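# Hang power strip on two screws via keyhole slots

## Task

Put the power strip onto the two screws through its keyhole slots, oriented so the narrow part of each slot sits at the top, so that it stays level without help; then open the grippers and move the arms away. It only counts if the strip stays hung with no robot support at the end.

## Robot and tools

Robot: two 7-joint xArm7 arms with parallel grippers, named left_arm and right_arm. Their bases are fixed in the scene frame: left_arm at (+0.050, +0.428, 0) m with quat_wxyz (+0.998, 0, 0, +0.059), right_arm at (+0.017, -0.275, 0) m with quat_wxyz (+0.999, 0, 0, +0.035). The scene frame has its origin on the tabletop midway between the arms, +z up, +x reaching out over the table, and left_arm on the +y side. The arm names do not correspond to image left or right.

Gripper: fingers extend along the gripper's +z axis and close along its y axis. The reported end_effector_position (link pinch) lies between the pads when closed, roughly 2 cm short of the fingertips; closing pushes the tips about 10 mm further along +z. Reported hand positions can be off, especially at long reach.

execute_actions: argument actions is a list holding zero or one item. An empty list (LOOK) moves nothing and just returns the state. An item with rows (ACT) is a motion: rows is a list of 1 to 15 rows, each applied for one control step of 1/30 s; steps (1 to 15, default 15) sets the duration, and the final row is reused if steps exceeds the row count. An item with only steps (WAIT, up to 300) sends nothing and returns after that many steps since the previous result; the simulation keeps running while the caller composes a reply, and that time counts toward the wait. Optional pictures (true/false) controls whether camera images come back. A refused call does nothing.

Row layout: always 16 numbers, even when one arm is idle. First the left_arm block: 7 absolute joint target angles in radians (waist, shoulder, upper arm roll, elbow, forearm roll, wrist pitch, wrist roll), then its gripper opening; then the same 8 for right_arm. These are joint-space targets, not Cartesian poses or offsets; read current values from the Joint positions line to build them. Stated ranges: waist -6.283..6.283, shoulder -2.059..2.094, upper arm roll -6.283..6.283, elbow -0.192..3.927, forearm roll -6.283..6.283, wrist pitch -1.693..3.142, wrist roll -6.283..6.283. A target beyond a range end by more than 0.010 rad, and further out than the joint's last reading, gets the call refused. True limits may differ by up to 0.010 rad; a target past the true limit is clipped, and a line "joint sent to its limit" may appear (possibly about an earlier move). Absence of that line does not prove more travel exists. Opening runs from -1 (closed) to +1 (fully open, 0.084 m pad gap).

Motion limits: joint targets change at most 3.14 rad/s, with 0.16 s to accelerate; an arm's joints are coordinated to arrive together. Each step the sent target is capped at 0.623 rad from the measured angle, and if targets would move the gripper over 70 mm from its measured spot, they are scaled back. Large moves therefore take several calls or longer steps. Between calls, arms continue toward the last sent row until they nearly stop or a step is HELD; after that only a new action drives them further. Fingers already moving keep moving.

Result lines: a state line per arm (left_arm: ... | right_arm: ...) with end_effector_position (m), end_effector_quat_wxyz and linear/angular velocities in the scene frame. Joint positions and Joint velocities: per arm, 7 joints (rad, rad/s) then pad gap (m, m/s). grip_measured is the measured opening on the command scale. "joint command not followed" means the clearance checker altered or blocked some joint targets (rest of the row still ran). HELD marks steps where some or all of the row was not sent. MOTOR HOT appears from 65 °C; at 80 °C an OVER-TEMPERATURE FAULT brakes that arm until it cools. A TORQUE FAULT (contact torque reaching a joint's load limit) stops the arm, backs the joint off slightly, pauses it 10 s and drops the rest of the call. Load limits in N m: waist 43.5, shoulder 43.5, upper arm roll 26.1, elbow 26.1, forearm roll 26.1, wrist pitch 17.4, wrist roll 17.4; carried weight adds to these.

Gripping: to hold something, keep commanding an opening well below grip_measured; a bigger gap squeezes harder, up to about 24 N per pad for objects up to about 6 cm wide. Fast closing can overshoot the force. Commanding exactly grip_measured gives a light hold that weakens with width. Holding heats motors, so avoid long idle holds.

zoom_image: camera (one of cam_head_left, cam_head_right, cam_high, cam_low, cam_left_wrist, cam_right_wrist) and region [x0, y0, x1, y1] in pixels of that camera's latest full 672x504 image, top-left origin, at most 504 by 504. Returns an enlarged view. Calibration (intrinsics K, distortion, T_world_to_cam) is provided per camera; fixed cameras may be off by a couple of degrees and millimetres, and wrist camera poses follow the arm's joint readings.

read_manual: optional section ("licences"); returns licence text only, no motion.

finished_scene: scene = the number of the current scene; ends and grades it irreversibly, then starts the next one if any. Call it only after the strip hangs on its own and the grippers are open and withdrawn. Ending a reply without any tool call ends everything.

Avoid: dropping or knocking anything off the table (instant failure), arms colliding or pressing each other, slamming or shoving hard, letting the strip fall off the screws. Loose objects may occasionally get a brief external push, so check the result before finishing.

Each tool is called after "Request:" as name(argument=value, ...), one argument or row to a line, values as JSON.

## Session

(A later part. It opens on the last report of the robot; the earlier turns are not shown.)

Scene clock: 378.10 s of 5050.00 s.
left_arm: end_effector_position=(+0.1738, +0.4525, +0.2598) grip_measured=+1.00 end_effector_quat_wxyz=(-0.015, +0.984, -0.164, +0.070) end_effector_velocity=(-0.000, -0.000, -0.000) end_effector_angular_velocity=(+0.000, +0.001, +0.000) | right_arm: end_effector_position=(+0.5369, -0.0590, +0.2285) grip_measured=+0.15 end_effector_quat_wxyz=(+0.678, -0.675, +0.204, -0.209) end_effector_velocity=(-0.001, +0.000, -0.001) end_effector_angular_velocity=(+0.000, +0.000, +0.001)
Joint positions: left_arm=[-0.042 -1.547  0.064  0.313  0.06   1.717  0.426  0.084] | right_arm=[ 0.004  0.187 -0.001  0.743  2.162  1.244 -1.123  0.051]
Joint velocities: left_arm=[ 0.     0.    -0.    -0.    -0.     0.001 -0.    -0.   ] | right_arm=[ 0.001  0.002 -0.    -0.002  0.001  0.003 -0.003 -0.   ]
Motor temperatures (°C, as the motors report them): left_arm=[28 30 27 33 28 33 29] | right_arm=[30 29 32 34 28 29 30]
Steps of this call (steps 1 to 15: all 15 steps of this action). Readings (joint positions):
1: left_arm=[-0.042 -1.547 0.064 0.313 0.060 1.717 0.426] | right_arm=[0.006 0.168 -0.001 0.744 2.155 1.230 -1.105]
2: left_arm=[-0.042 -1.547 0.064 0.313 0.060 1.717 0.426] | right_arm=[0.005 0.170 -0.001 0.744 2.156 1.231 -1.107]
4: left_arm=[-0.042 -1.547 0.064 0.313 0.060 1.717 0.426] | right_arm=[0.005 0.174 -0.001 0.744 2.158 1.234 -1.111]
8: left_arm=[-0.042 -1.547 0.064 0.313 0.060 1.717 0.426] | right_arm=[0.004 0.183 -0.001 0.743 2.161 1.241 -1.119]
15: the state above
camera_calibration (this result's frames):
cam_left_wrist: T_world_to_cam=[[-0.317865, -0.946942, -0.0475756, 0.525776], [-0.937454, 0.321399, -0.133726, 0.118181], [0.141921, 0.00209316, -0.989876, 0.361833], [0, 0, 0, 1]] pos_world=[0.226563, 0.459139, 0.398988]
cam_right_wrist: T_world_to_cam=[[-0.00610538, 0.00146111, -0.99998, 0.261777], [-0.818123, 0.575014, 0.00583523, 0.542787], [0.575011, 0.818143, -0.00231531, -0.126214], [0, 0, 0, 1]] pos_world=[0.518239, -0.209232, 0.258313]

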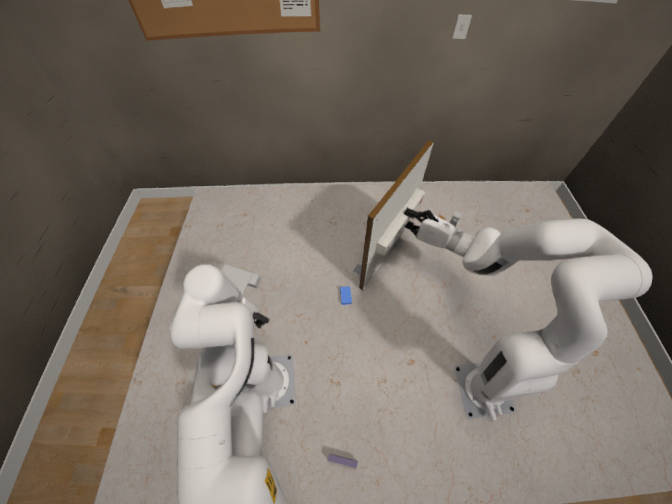

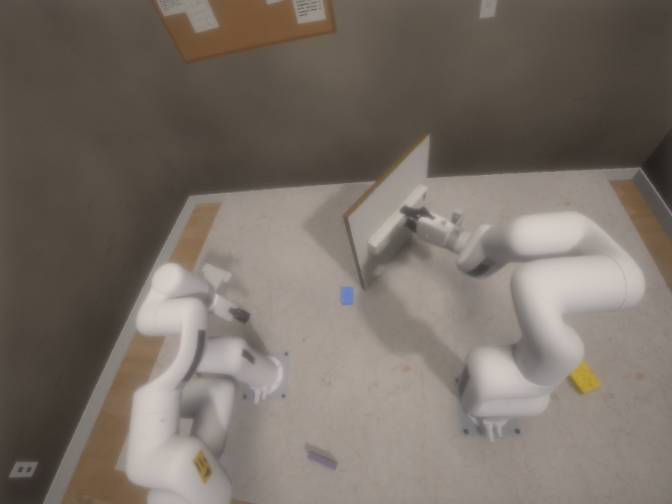

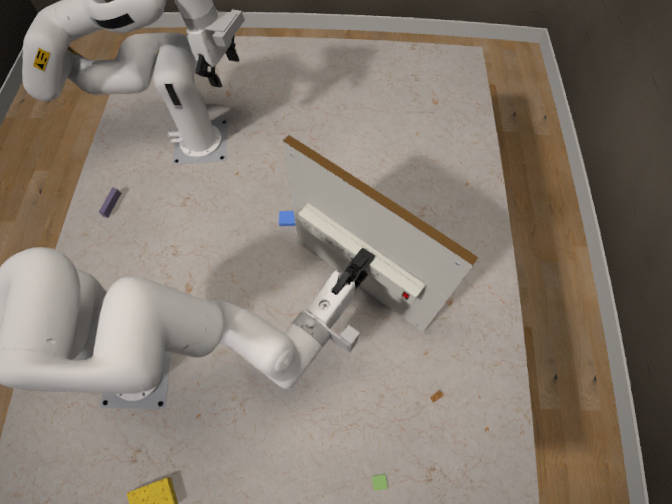

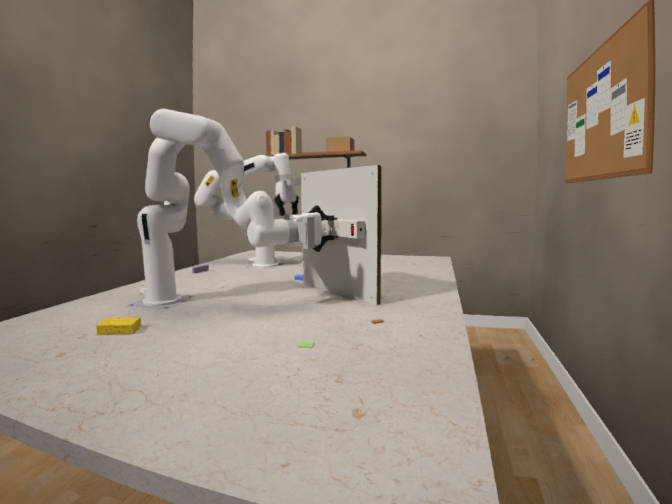

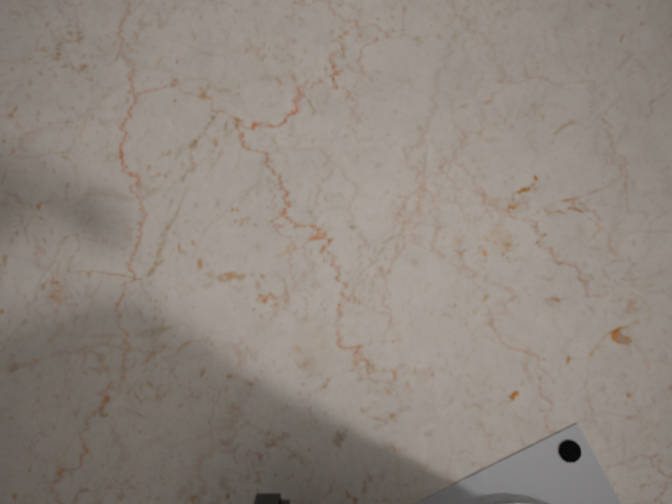

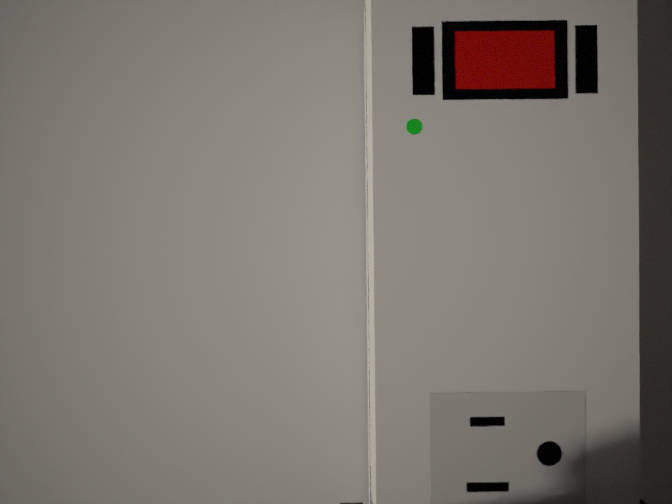

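14 mm down, unblocked. Continue 6 mm.

Request:
execute_actions(
  actions=[
    {"rows":[[-0.042,-1.547,0.064,0.313,0.06,1.717,0.426,1,0.003,0.195,0,0.7412,2.165,1.2495,-1.130,-1],[-0.042,-1.547,0.064,0.313,0.06,1.717,0.426,1,0.003,0.195,0,0.7412,2.165,1.2495,-1.130,-1],[-0.042,-1.547,0.064,0.313,0.06,1.717,0.426,1,0.003,0.195,0,0.7412,2.165,1.2495,-1.130,-1],[-0.042,-1.547,0.064,0.313,0.06,1.717,0.426,1,0.003,0.195,0,0.7412,2.165,1.2495,-1.130,-1],[-0.042,-1.547,0.064,0.313,0.06,1.717,0.426,1,0.002,0.2025,0,0.7405,2.168,1.255,-1.137,-1]],"steps":15},
  ],
)

Scene clock: 385.43 s of 5050.00 s.
left_arm: end_effector_position=(+0.1738, +0.4525, +0.2598) grip_measured=+1.00 end_effector_quat_wxyz=(-0.015, +0.984, -0.164, +0.070) end_effector_velocity=(+0.000, -0.000, +0.000) end_effector_angular_velocity=(+0.000, -0.001, -0.000) | right_arm: end_effector_position=(+0.5363, -0.0586, +0.2246) grip_measured=+0.15 end_effector_quat_wxyz=(+0.680, -0.673, +0.204, -0.210) end_effector_velocity=(+0.001, -0.001, -0.002) end_effector_angular_velocity=(-0.001, +0.002, -0.005)
Joint positions: left_arm=[-0.042 -1.547  0.064  0.313  0.06   1.717  0.426  0.084] | right_arm=[ 0.002  0.2    0.     0.742  2.168  1.258 -1.137  0.051]
Joint velocities: left_arm=[-0.    -0.     0.     0.001  0.     0.    -0.     0.   ] | right_arm=[-0.001  0.003 -0.001 -0.001  0.003 -0.    -0.003  0.   ]
Motor temperatures (°C, as the motors report them): left_arm=[28 30 27 33 28 33 29] | right_arm=[30 29 32 34 28 29 30]
Steps of this call (steps 1 to 15: the robot went on to your last target; steps 16 to 90: nothing new was sent; then 3.83 s passed at rest; steps 91 to 105: all 15 steps of this action). Readings (joint positions):
91: left_arm=[-0.042 -1.547 0.064 0.313 0.060 1.717 0.426] | right_arm=[0.004 0.188 -0.000 0.742 2.162 1.244 -1.123]
92: left_arm=[-0.042 -1.547 0.064 0.313 0.060 1.717 0.426] | right_arm=[0.004 0.189 -0.000 0.742 2.163 1.245 -1.125]
94: left_arm=[-0.042 -1.547 0.064 0.313 0.060 1.717 0.426] | right_arm=[0.003 0.192 0.000 0.742 2.164 1.248 -1.127]
98: left_arm=[-0.042 -1.547 0.064 0.313 0.060 1.717 0.426] | right_arm=[0.002 0.198 -0.000 0.742 2.167 1.255 -1.134]
105: the state above
camera_calibration (this result's frames):
cam_left_wrist: T_world_to_cam=[[-0.317865, -0.946942, -0.0475756, 0.525776], [-0.937454, 0.321399, -0.133726, 0.118181], [0.141922, 0.00209312, -0.989876, 0.361833], [0, 0, 0, 1]] pos_world=[0.226564, 0.459139, 0.398988]
cam_right_wrist: T_world_to_cam=[[-0.00210194, 0.00616764, -0.999979, 0.256071], [-0.818129, 0.57501, 0.00526622, 0.542267], [0.575031, 0.818123, 0.00383729, -0.127666], [0, 0, 0, 1]] pos_world=[0.517595, -0.208942, 0.2537]

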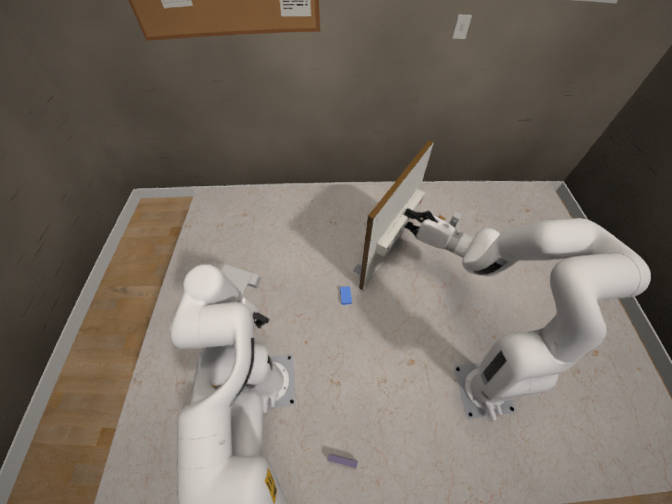

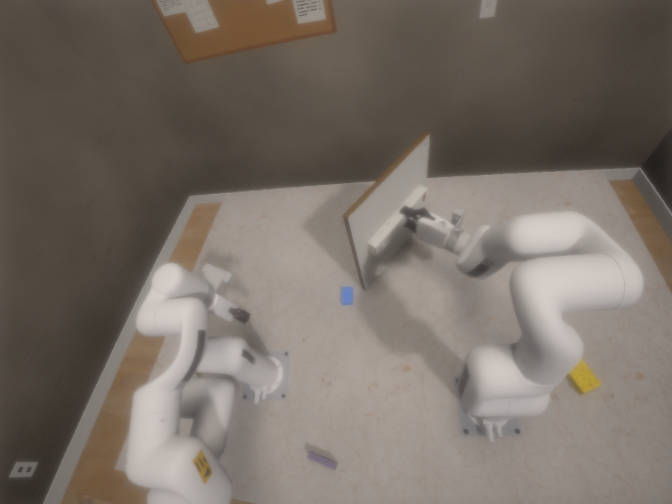

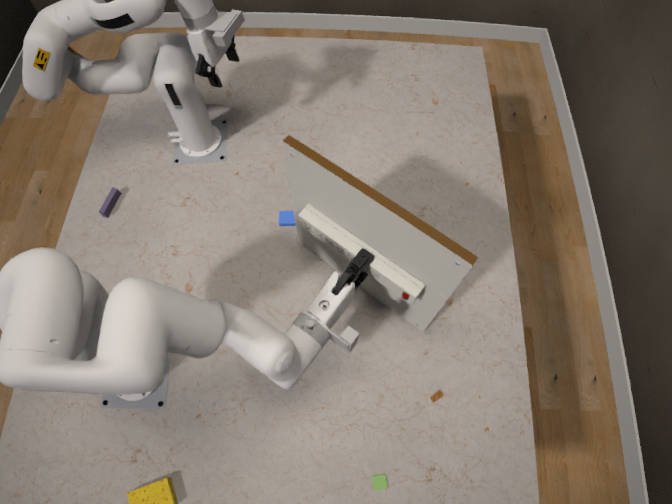

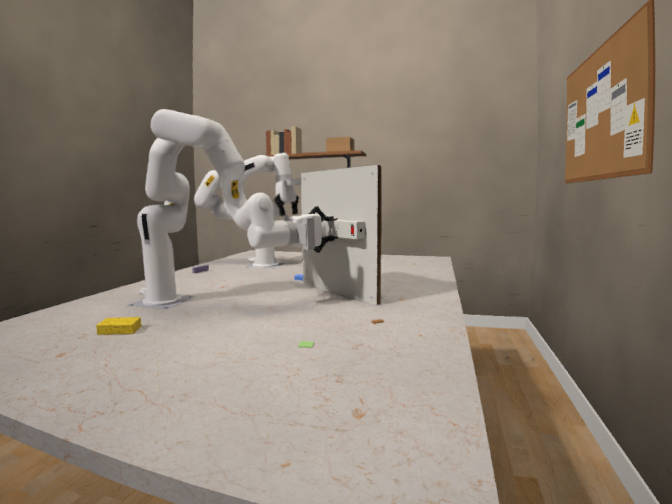

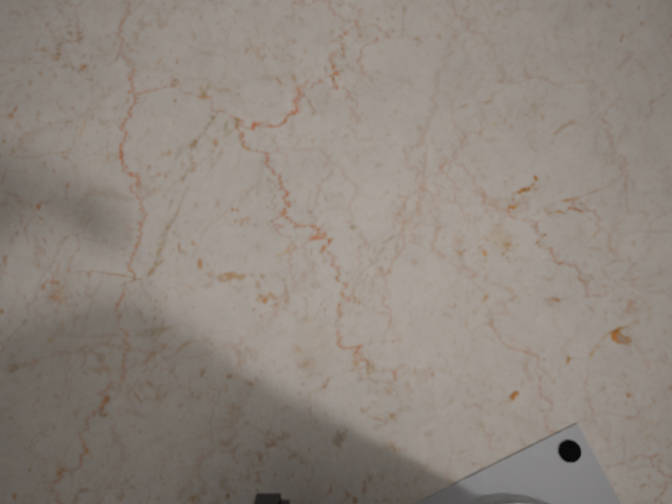

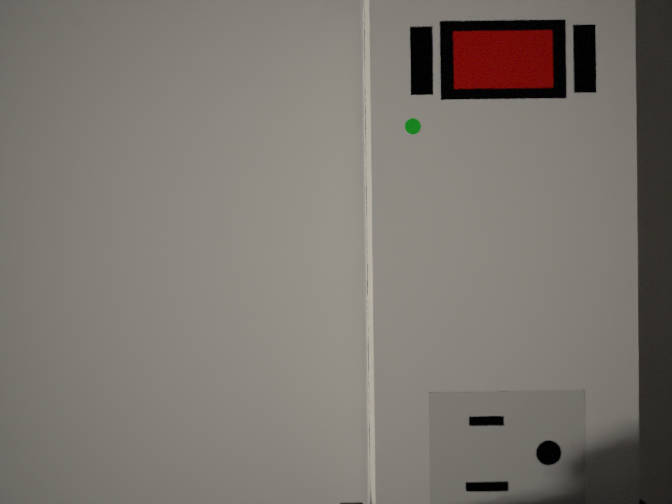

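Request:
execute_actions(
  actions=[
    {"rows":[[-0.042,-1.547,0.064,0.313,0.06,1.717,0.426,1,0.002,0.199,0,0.741,2.167,1.253,-1.134,-0.5],[-0.042,-1.547,0.064,0.313,0.06,1.717,0.426,1,0.002,0.199,0,0.741,2.167,1.253,-1.134,0],[-0.042,-1.547,0.064,0.313,0.06,1.717,0.426,1,0.002,0.199,0,0.741,2.167,1.253,-1.134,0.12],[-0.042,-1.547,0.064,0.313,0.06,1.717,0.426,1,0.002,0.199,0,0.741,2.167,1.253,-1.134,0.16],[-0.042,-1.547,0.064,0.313,0.06,1.717,0.426,1,0.002,0.199,0,0.741,2.167,1.253,-1.134,0.2],[-0.042,-1.547,0.064,0.313,0.06,1.717,0.426,1,0.002,0.199,0,0.741,2.167,1.253,-1.134,0.3],[-0.042,-1.547,0.064,0.313,0.06,1.717,0.426,1,0.002,0.199,0,0.741,2.167,1.253,-1.134,0.5],[-0.042,-1.547,0.064,0.313,0.06,1.717,0.426,1,0.002,0.199,0,0.741,2.167,1.253,-1.134,0.9]],"steps":15},
  ],
  pictures=false,
)

Request:
execute_actions(
  actions=[
    {"rows":[[-0.042,-1.547,0.064,0.313,0.06,1.717,0.426,1,-0.09,0.12,0,0.635,2.09,1.31,-1.12,0.9]],"steps":15},
  ],
)

Request:
execute_actions(
  actions=[
    {"rows":[[-0.042,-1.547,0.064,0.313,0.06,1.717,0.426,1,-0.55,0.05,0,0.65,2.1,1.25,-1.1,0.9]],"steps":15},
  ],
  pictures=false,
)

Request:
execute_actions(
  actions=[
    {"steps":20},
  ],
)

Scene clock: 397.43 s of 5050.00 s.
left_arm: end_effector_position=(+0.1738, +0.4525, +0.2598) grip_measured=+1.00 end_effector_quat_wxyz=(-0.015, +0.984, -0.164, +0.070) end_effector_velocity=(-0.000, -0.000, -0.000) end_effector_angular_velocity=(+0.001, +0.001, -0.001) | right_arm: end_effector_position=(+0.5337, -0.0573, +0.2188) grip_measured=+0.90 end_effector_quat_wxyz=(+0.676, -0.677, +0.207, -0.205) end_effector_velocity=(+0.023, -0.014, +0.040) end_effector_angular_velocity=(+0.025, -0.083, -0.034)
Joint positions: left_arm=[-0.042 -1.547  0.064  0.313  0.06   1.717  0.426  0.084] | right_arm=[ 0.004  0.203  0.002  0.736  2.165  1.25  -1.134  0.08 ]
Joint velocities: left_arm=[-0.     0.    -0.001  0.     0.     0.001  0.001 -0.   ] | right_arm=[-0.012 -0.031 -0.02   0.043  0.012  0.022  0.001 -0.   ]
Motor temperatures (°C, as the motors report them): left_arm=[28 30 27 33 28 33 29] | right_arm=[30 28 32 33 28 30 30]
Steps of this call (steps 1 to 15: the robot went on to your last target; steps 16 to 90: nothing new was sent; then 8.50 s passed at rest; steps 91 to 105: all 15 steps of this action). Readings (joint positions):
91: left_arm=[-0.042 -1.547 0.064 0.313 0.060 1.717 0.426] | right_arm=[0.002 0.202 -0.000 0.741 2.168 1.260 -1.137]
92: left_arm=[-0.042 -1.547 0.064 0.313 0.060 1.717 0.426] | right_arm=[0.002 0.201 0.000 0.741 2.168 1.259 -1.136]
94: left_arm=[-0.042 -1.547 0.064 0.313 0.060 1.717 0.426] | right_arm=[0.002 0.200 0.000 0.741 2.167 1.258 -1.135]
98: left_arm=[-0.042 -1.547 0.064 0.313 0.060 1.717 0.426] | right_arm=[0.005 0.204 0.005 0.736 2.165 1.250 -1.134]
105: the state above

Scene clock: 397.93 s of 5050.00 s.
left_arm: end_effector_position=(+0.1738, +0.4525, +0.2598) grip_measured=+1.00 end_effector_quat_wxyz=(-0.015, +0.984, -0.164, +0.070) end_effector_velocity=(-0.000, -0.000, -0.000) end_effector_angular_velocity=(-0.001, +0.000, +0.000) | right_arm: end_effector_position=(+0.5086, -0.0900, +0.2259) grip_measured=+0.90 end_effector_quat_wxyz=(+0.681, -0.671, +0.209, -0.206) end_effector_velocity=(-0.002, -0.006, +0.000) end_effector_angular_velocity=(+0.000, +0.001, -0.006)
Joint positions: left_arm=[-0.042 -1.547  0.064  0.313  0.06   1.717  0.426  0.084] | right_arm=[-0.089  0.121  0.001  0.636  2.091  1.309 -1.12   0.08 ]
Joint velocities: left_arm=[ 0.001 -0.     0.001 -0.    -0.001  0.001  0.    -0.   ] | right_arm=[-0.011 -0.008 -0.005 -0.011 -0.008  0.005  0.001  0.   ]
Motor temperatures (°C, as the motors report them): left_arm=[28 30 27 33 28 33 29] | right_arm=[30 28 32 33 28 30 30]
Steps of this call (steps 1 to 15: all 15 steps of this action). Readings (joint positions):
1: left_arm=[-0.042 -1.547 0.064 0.313 0.060 1.717 0.426] | right_arm=[0.003 0.202 0.002 0.738 2.165 1.251 -1.134]
2: left_arm=[-0.042 -1.547 0.064 0.313 0.060 1.717 0.426] | right_arm=[-0.000 0.199 0.002 0.735 2.163 1.254 -1.133]
4: left_arm=[-0.042 -1.547 0.064 0.313 0.060 1.717 0.426] | right_arm=[-0.030 0.172 0.005 0.701 2.137 1.275 -1.129]
8: left_arm=[-0.042 -1.547 0.064 0.313 0.060 1.717 0.426] | right_arm=[-0.080 0.130 -0.004 0.647 2.100 1.301 -1.122]
15: the state above
camera_calibration (this result's frames):
cam_left_wrist: T_world_to_cam=[[-0.317865, -0.946942, -0.0475757, 0.525776], [-0.937454, 0.321399, -0.133726, 0.118181], [0.141921, 0.00209332, -0.989876, 0.361833], [0, 0, 0, 1]] pos_world=[0.226564, 0.459139, 0.398988]
cam_right_wrist: T_world_to_cam=[[-0.0150674, 0.0142316, -0.999785, 0.264715], [-0.81731, 0.575834, 0.0205142, 0.533817], [0.576002, 0.817443, 0.00295527, -0.0863419], [0, 0, 0, 1]] pos_world=[0.490016, -0.240578, 0.253963]

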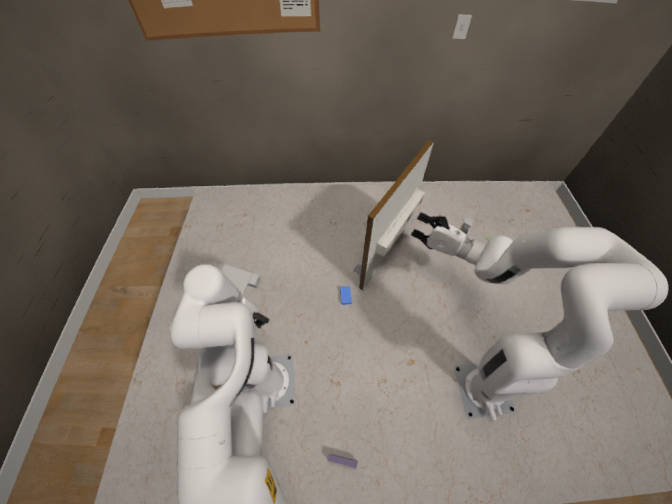

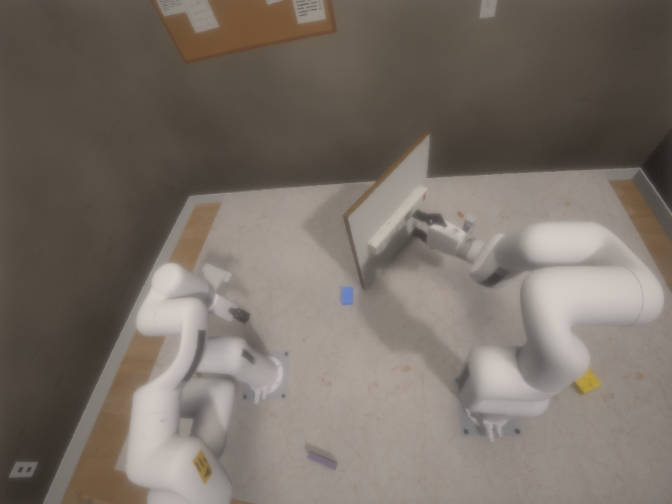

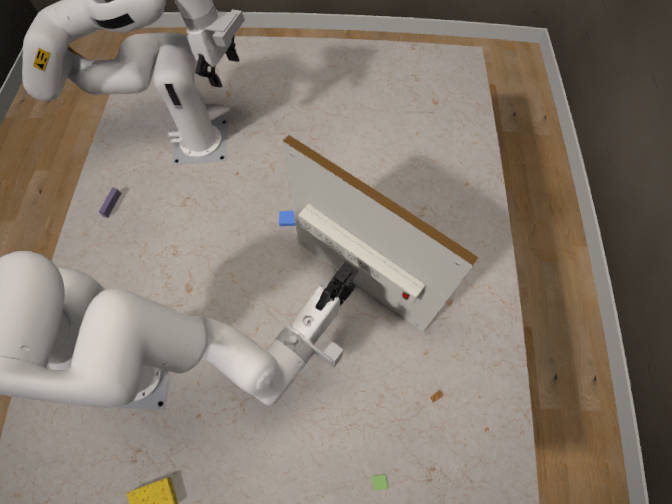

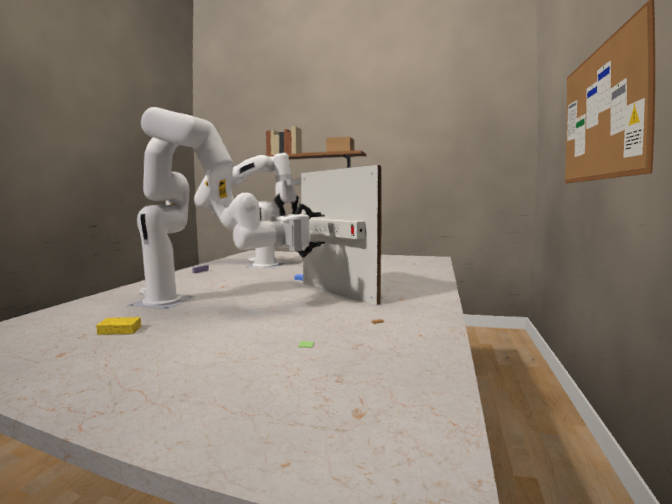

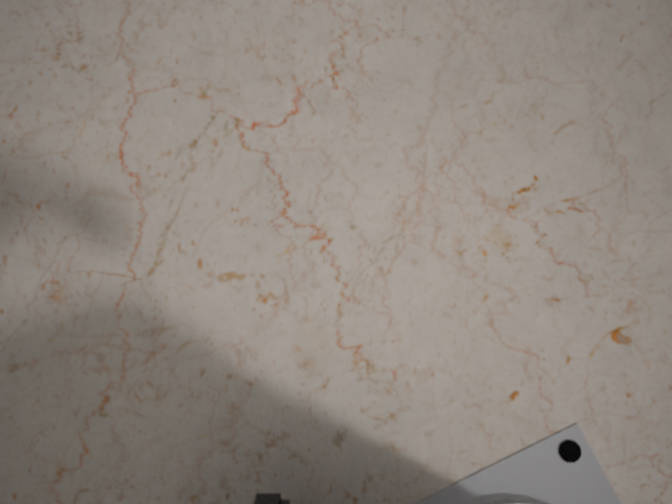

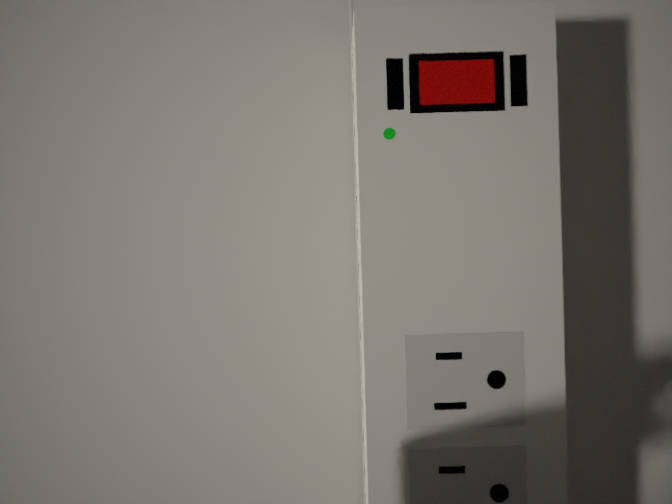

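Scene clock: 398.43 s of 5050.00 s.
left_arm: end_effector_position=(+0.1738, +0.4525, +0.2598) grip_measured=+1.00 end_effector_quat_wxyz=(-0.015, +0.984, -0.164, +0.070) end_effector_velocity=(+0.000, +0.000, +0.000) end_effector_angular_velocity=(-0.002, -0.001, -0.000) | right_arm: end_effector_position=(+0.5477, -0.2800, +0.2474) grip_measured=+0.90 end_effector_quat_wxyz=(+0.624, -0.626, +0.320, -0.341) end_effector_velocity=(+0.007, -0.461, +0.052) end_effector_angular_velocity=(-0.068, -0.046, -0.892)
Joint positions: left_arm=[-0.042 -1.547  0.064  0.313  0.06   1.717  0.426  0.084] | right_arm=[-0.44   0.067 -0.001  0.647  2.098  1.264 -1.105  0.08 ]
Joint velocities: left_arm=[ 0.    -0.     0.002  0.001 -0.    -0.     0.001  0.   ] | right_arm=[-0.831 -0.128  0.003  0.023  0.018 -0.107  0.036 -0.   ]
Motor temperatures (°C, as the motors report them): left_arm=[28 30 27 33 28 33 29] | right_arm=[30 28 32 33 28 30 30]
Steps of this call (steps 1 to 15: all 15 steps of this action). Readings (joint positions):
1: left_arm=[-0.042 -1.547 0.064 0.313 0.060 1.717 0.426] | right_arm=[-0.089 0.121 0.001 0.636 2.091 1.310 -1.120]
2: left_arm=[-0.042 -1.547 0.064 0.313 0.060 1.717 0.426] | right_arm=[-0.093 0.120 0.001 0.636 2.090 1.309 -1.120]
4: left_arm=[-0.042 -1.547 0.064 0.313 0.060 1.717 0.426] | right_arm=[-0.129 0.115 0.007 0.636 2.091 1.305 -1.118]
8: left_arm=[-0.042 -1.547 0.064 0.313 0.060 1.717 0.426] | right_arm=[-0.245 0.097 -0.001 0.641 2.094 1.289 -1.113]
15: the state above

Scene clock: 399.10 s of 5050.00 s.
left_arm: end_effector_position=(+0.1738, +0.4525, +0.2598) grip_measured=+1.00 end_effector_quat_wxyz=(-0.015, +0.984, -0.164, +0.070) end_effector_velocity=(+0.000, +0.000, +0.001) end_effector_angular_velocity=(+0.001, -0.002, +0.000) | right_arm: end_effector_position=(+0.5451, -0.3409, +0.2543) grip_measured=+0.90 end_effector_quat_wxyz=(+0.600, -0.608, +0.353, -0.380) end_effector_velocity=(-0.000, -0.003, +0.001) end_effector_angular_velocity=(-0.001, -0.002, -0.006)
Joint positions: left_arm=[-0.042 -1.547  0.064  0.313  0.06   1.717  0.426  0.084] | right_arm=[-0.55  0.05  0.    0.65  2.1   1.25 -1.1   0.08]
Joint velocities: left_arm=[-0.    -0.     0.     0.001  0.001 -0.    -0.    -0.   ] | right_arm=[-0.004 -0.001 -0.002  0.001  0.    -0.    -0.    -0.   ]
Motor temperatures (°C, as the motors report them): left_arm=[28 30 27 33 28 33 29] | right_arm=[30 28 32 33 28 30 30]
Steps of this call (steps 1 to 20: the robot went on to your last target). Readings (joint positions):
1: left_arm=[-0.042 -1.547 0.064 0.313 0.060 1.717 0.426] | right_arm=[-0.467 0.063 -0.000 0.648 2.098 1.261 -1.104]
2: left_arm=[-0.042 -1.547 0.064 0.313 0.060 1.717 0.426] | right_arm=[-0.493 0.059 -0.001 0.648 2.099 1.257 -1.103]
4: left_arm=[-0.042 -1.547 0.064 0.313 0.060 1.717 0.426] | right_arm=[-0.526 0.054 -0.004 0.650 2.100 1.253 -1.101]
8: left_arm=[-0.042 -1.547 0.064 0.313 0.060 1.717 0.426] | right_arm=[-0.543 0.051 0.001 0.649 2.100 1.251 -1.100]
20: the state above
camera_calibration (this result's frames):
cam_left_wrist: T_world_to_cam=[[-0.317865, -0.946942, -0.0475757, 0.525776], [-0.937454, 0.321399, -0.133726, 0.118181], [0.141921, 0.00209332, -0.989876, 0.361833], [0, 0, 0, 1]] pos_world=[0.226564, 0.459139, 0.398988]
cam_right_wrist: T_world_to_cam=[[0.0140202, -0.0228179, -0.999641, 0.268718], [-0.444608, 0.895328, -0.0266726, 0.625285], [0.895616, 0.444822, 0.00240767, -0.20346], [0, 0, 0, 1]] pos_world=[0.456461, -0.4632, 0.28579]

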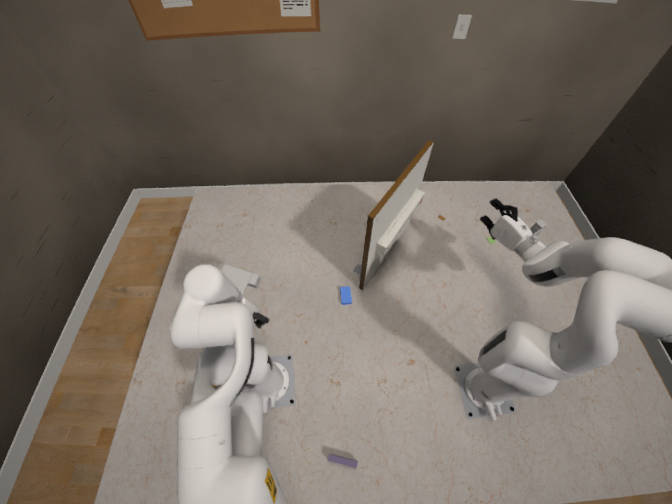

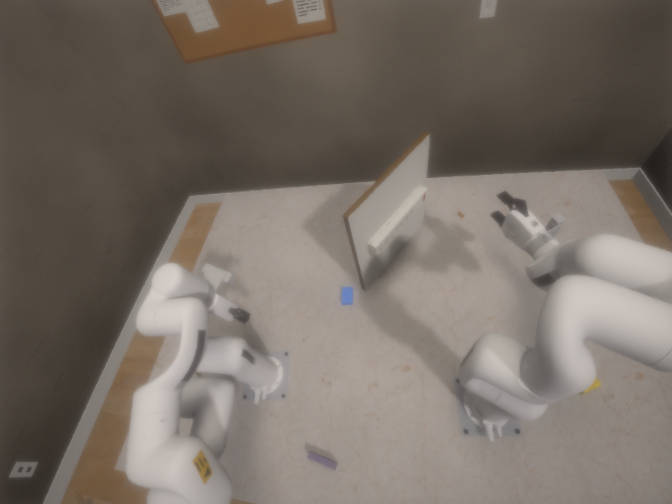

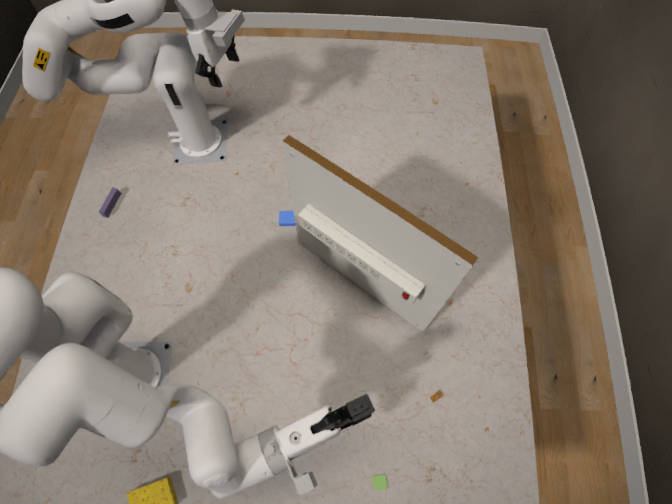

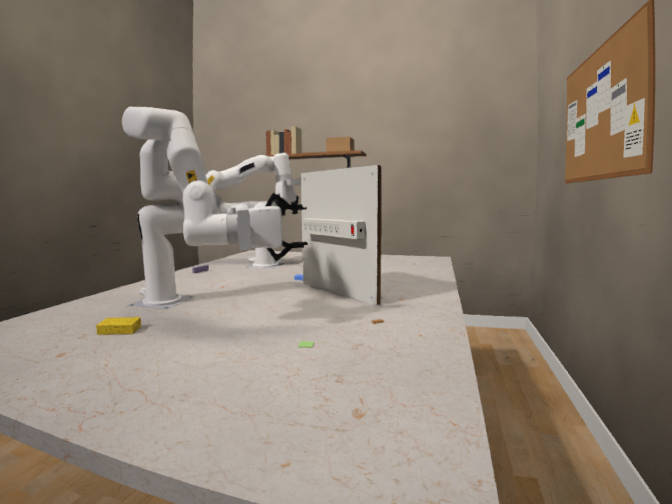

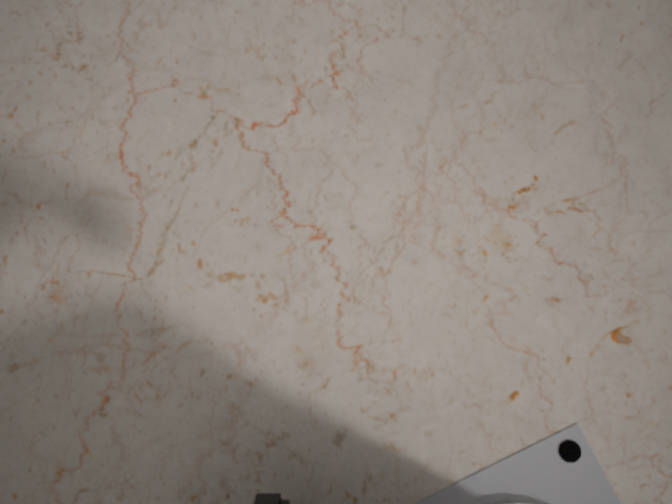

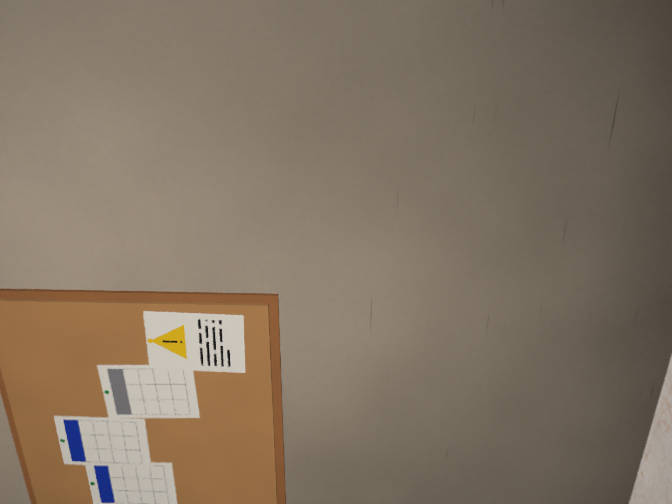

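Request:
finished_scene(
  scene=2,
)

The scene is finished: the task was done.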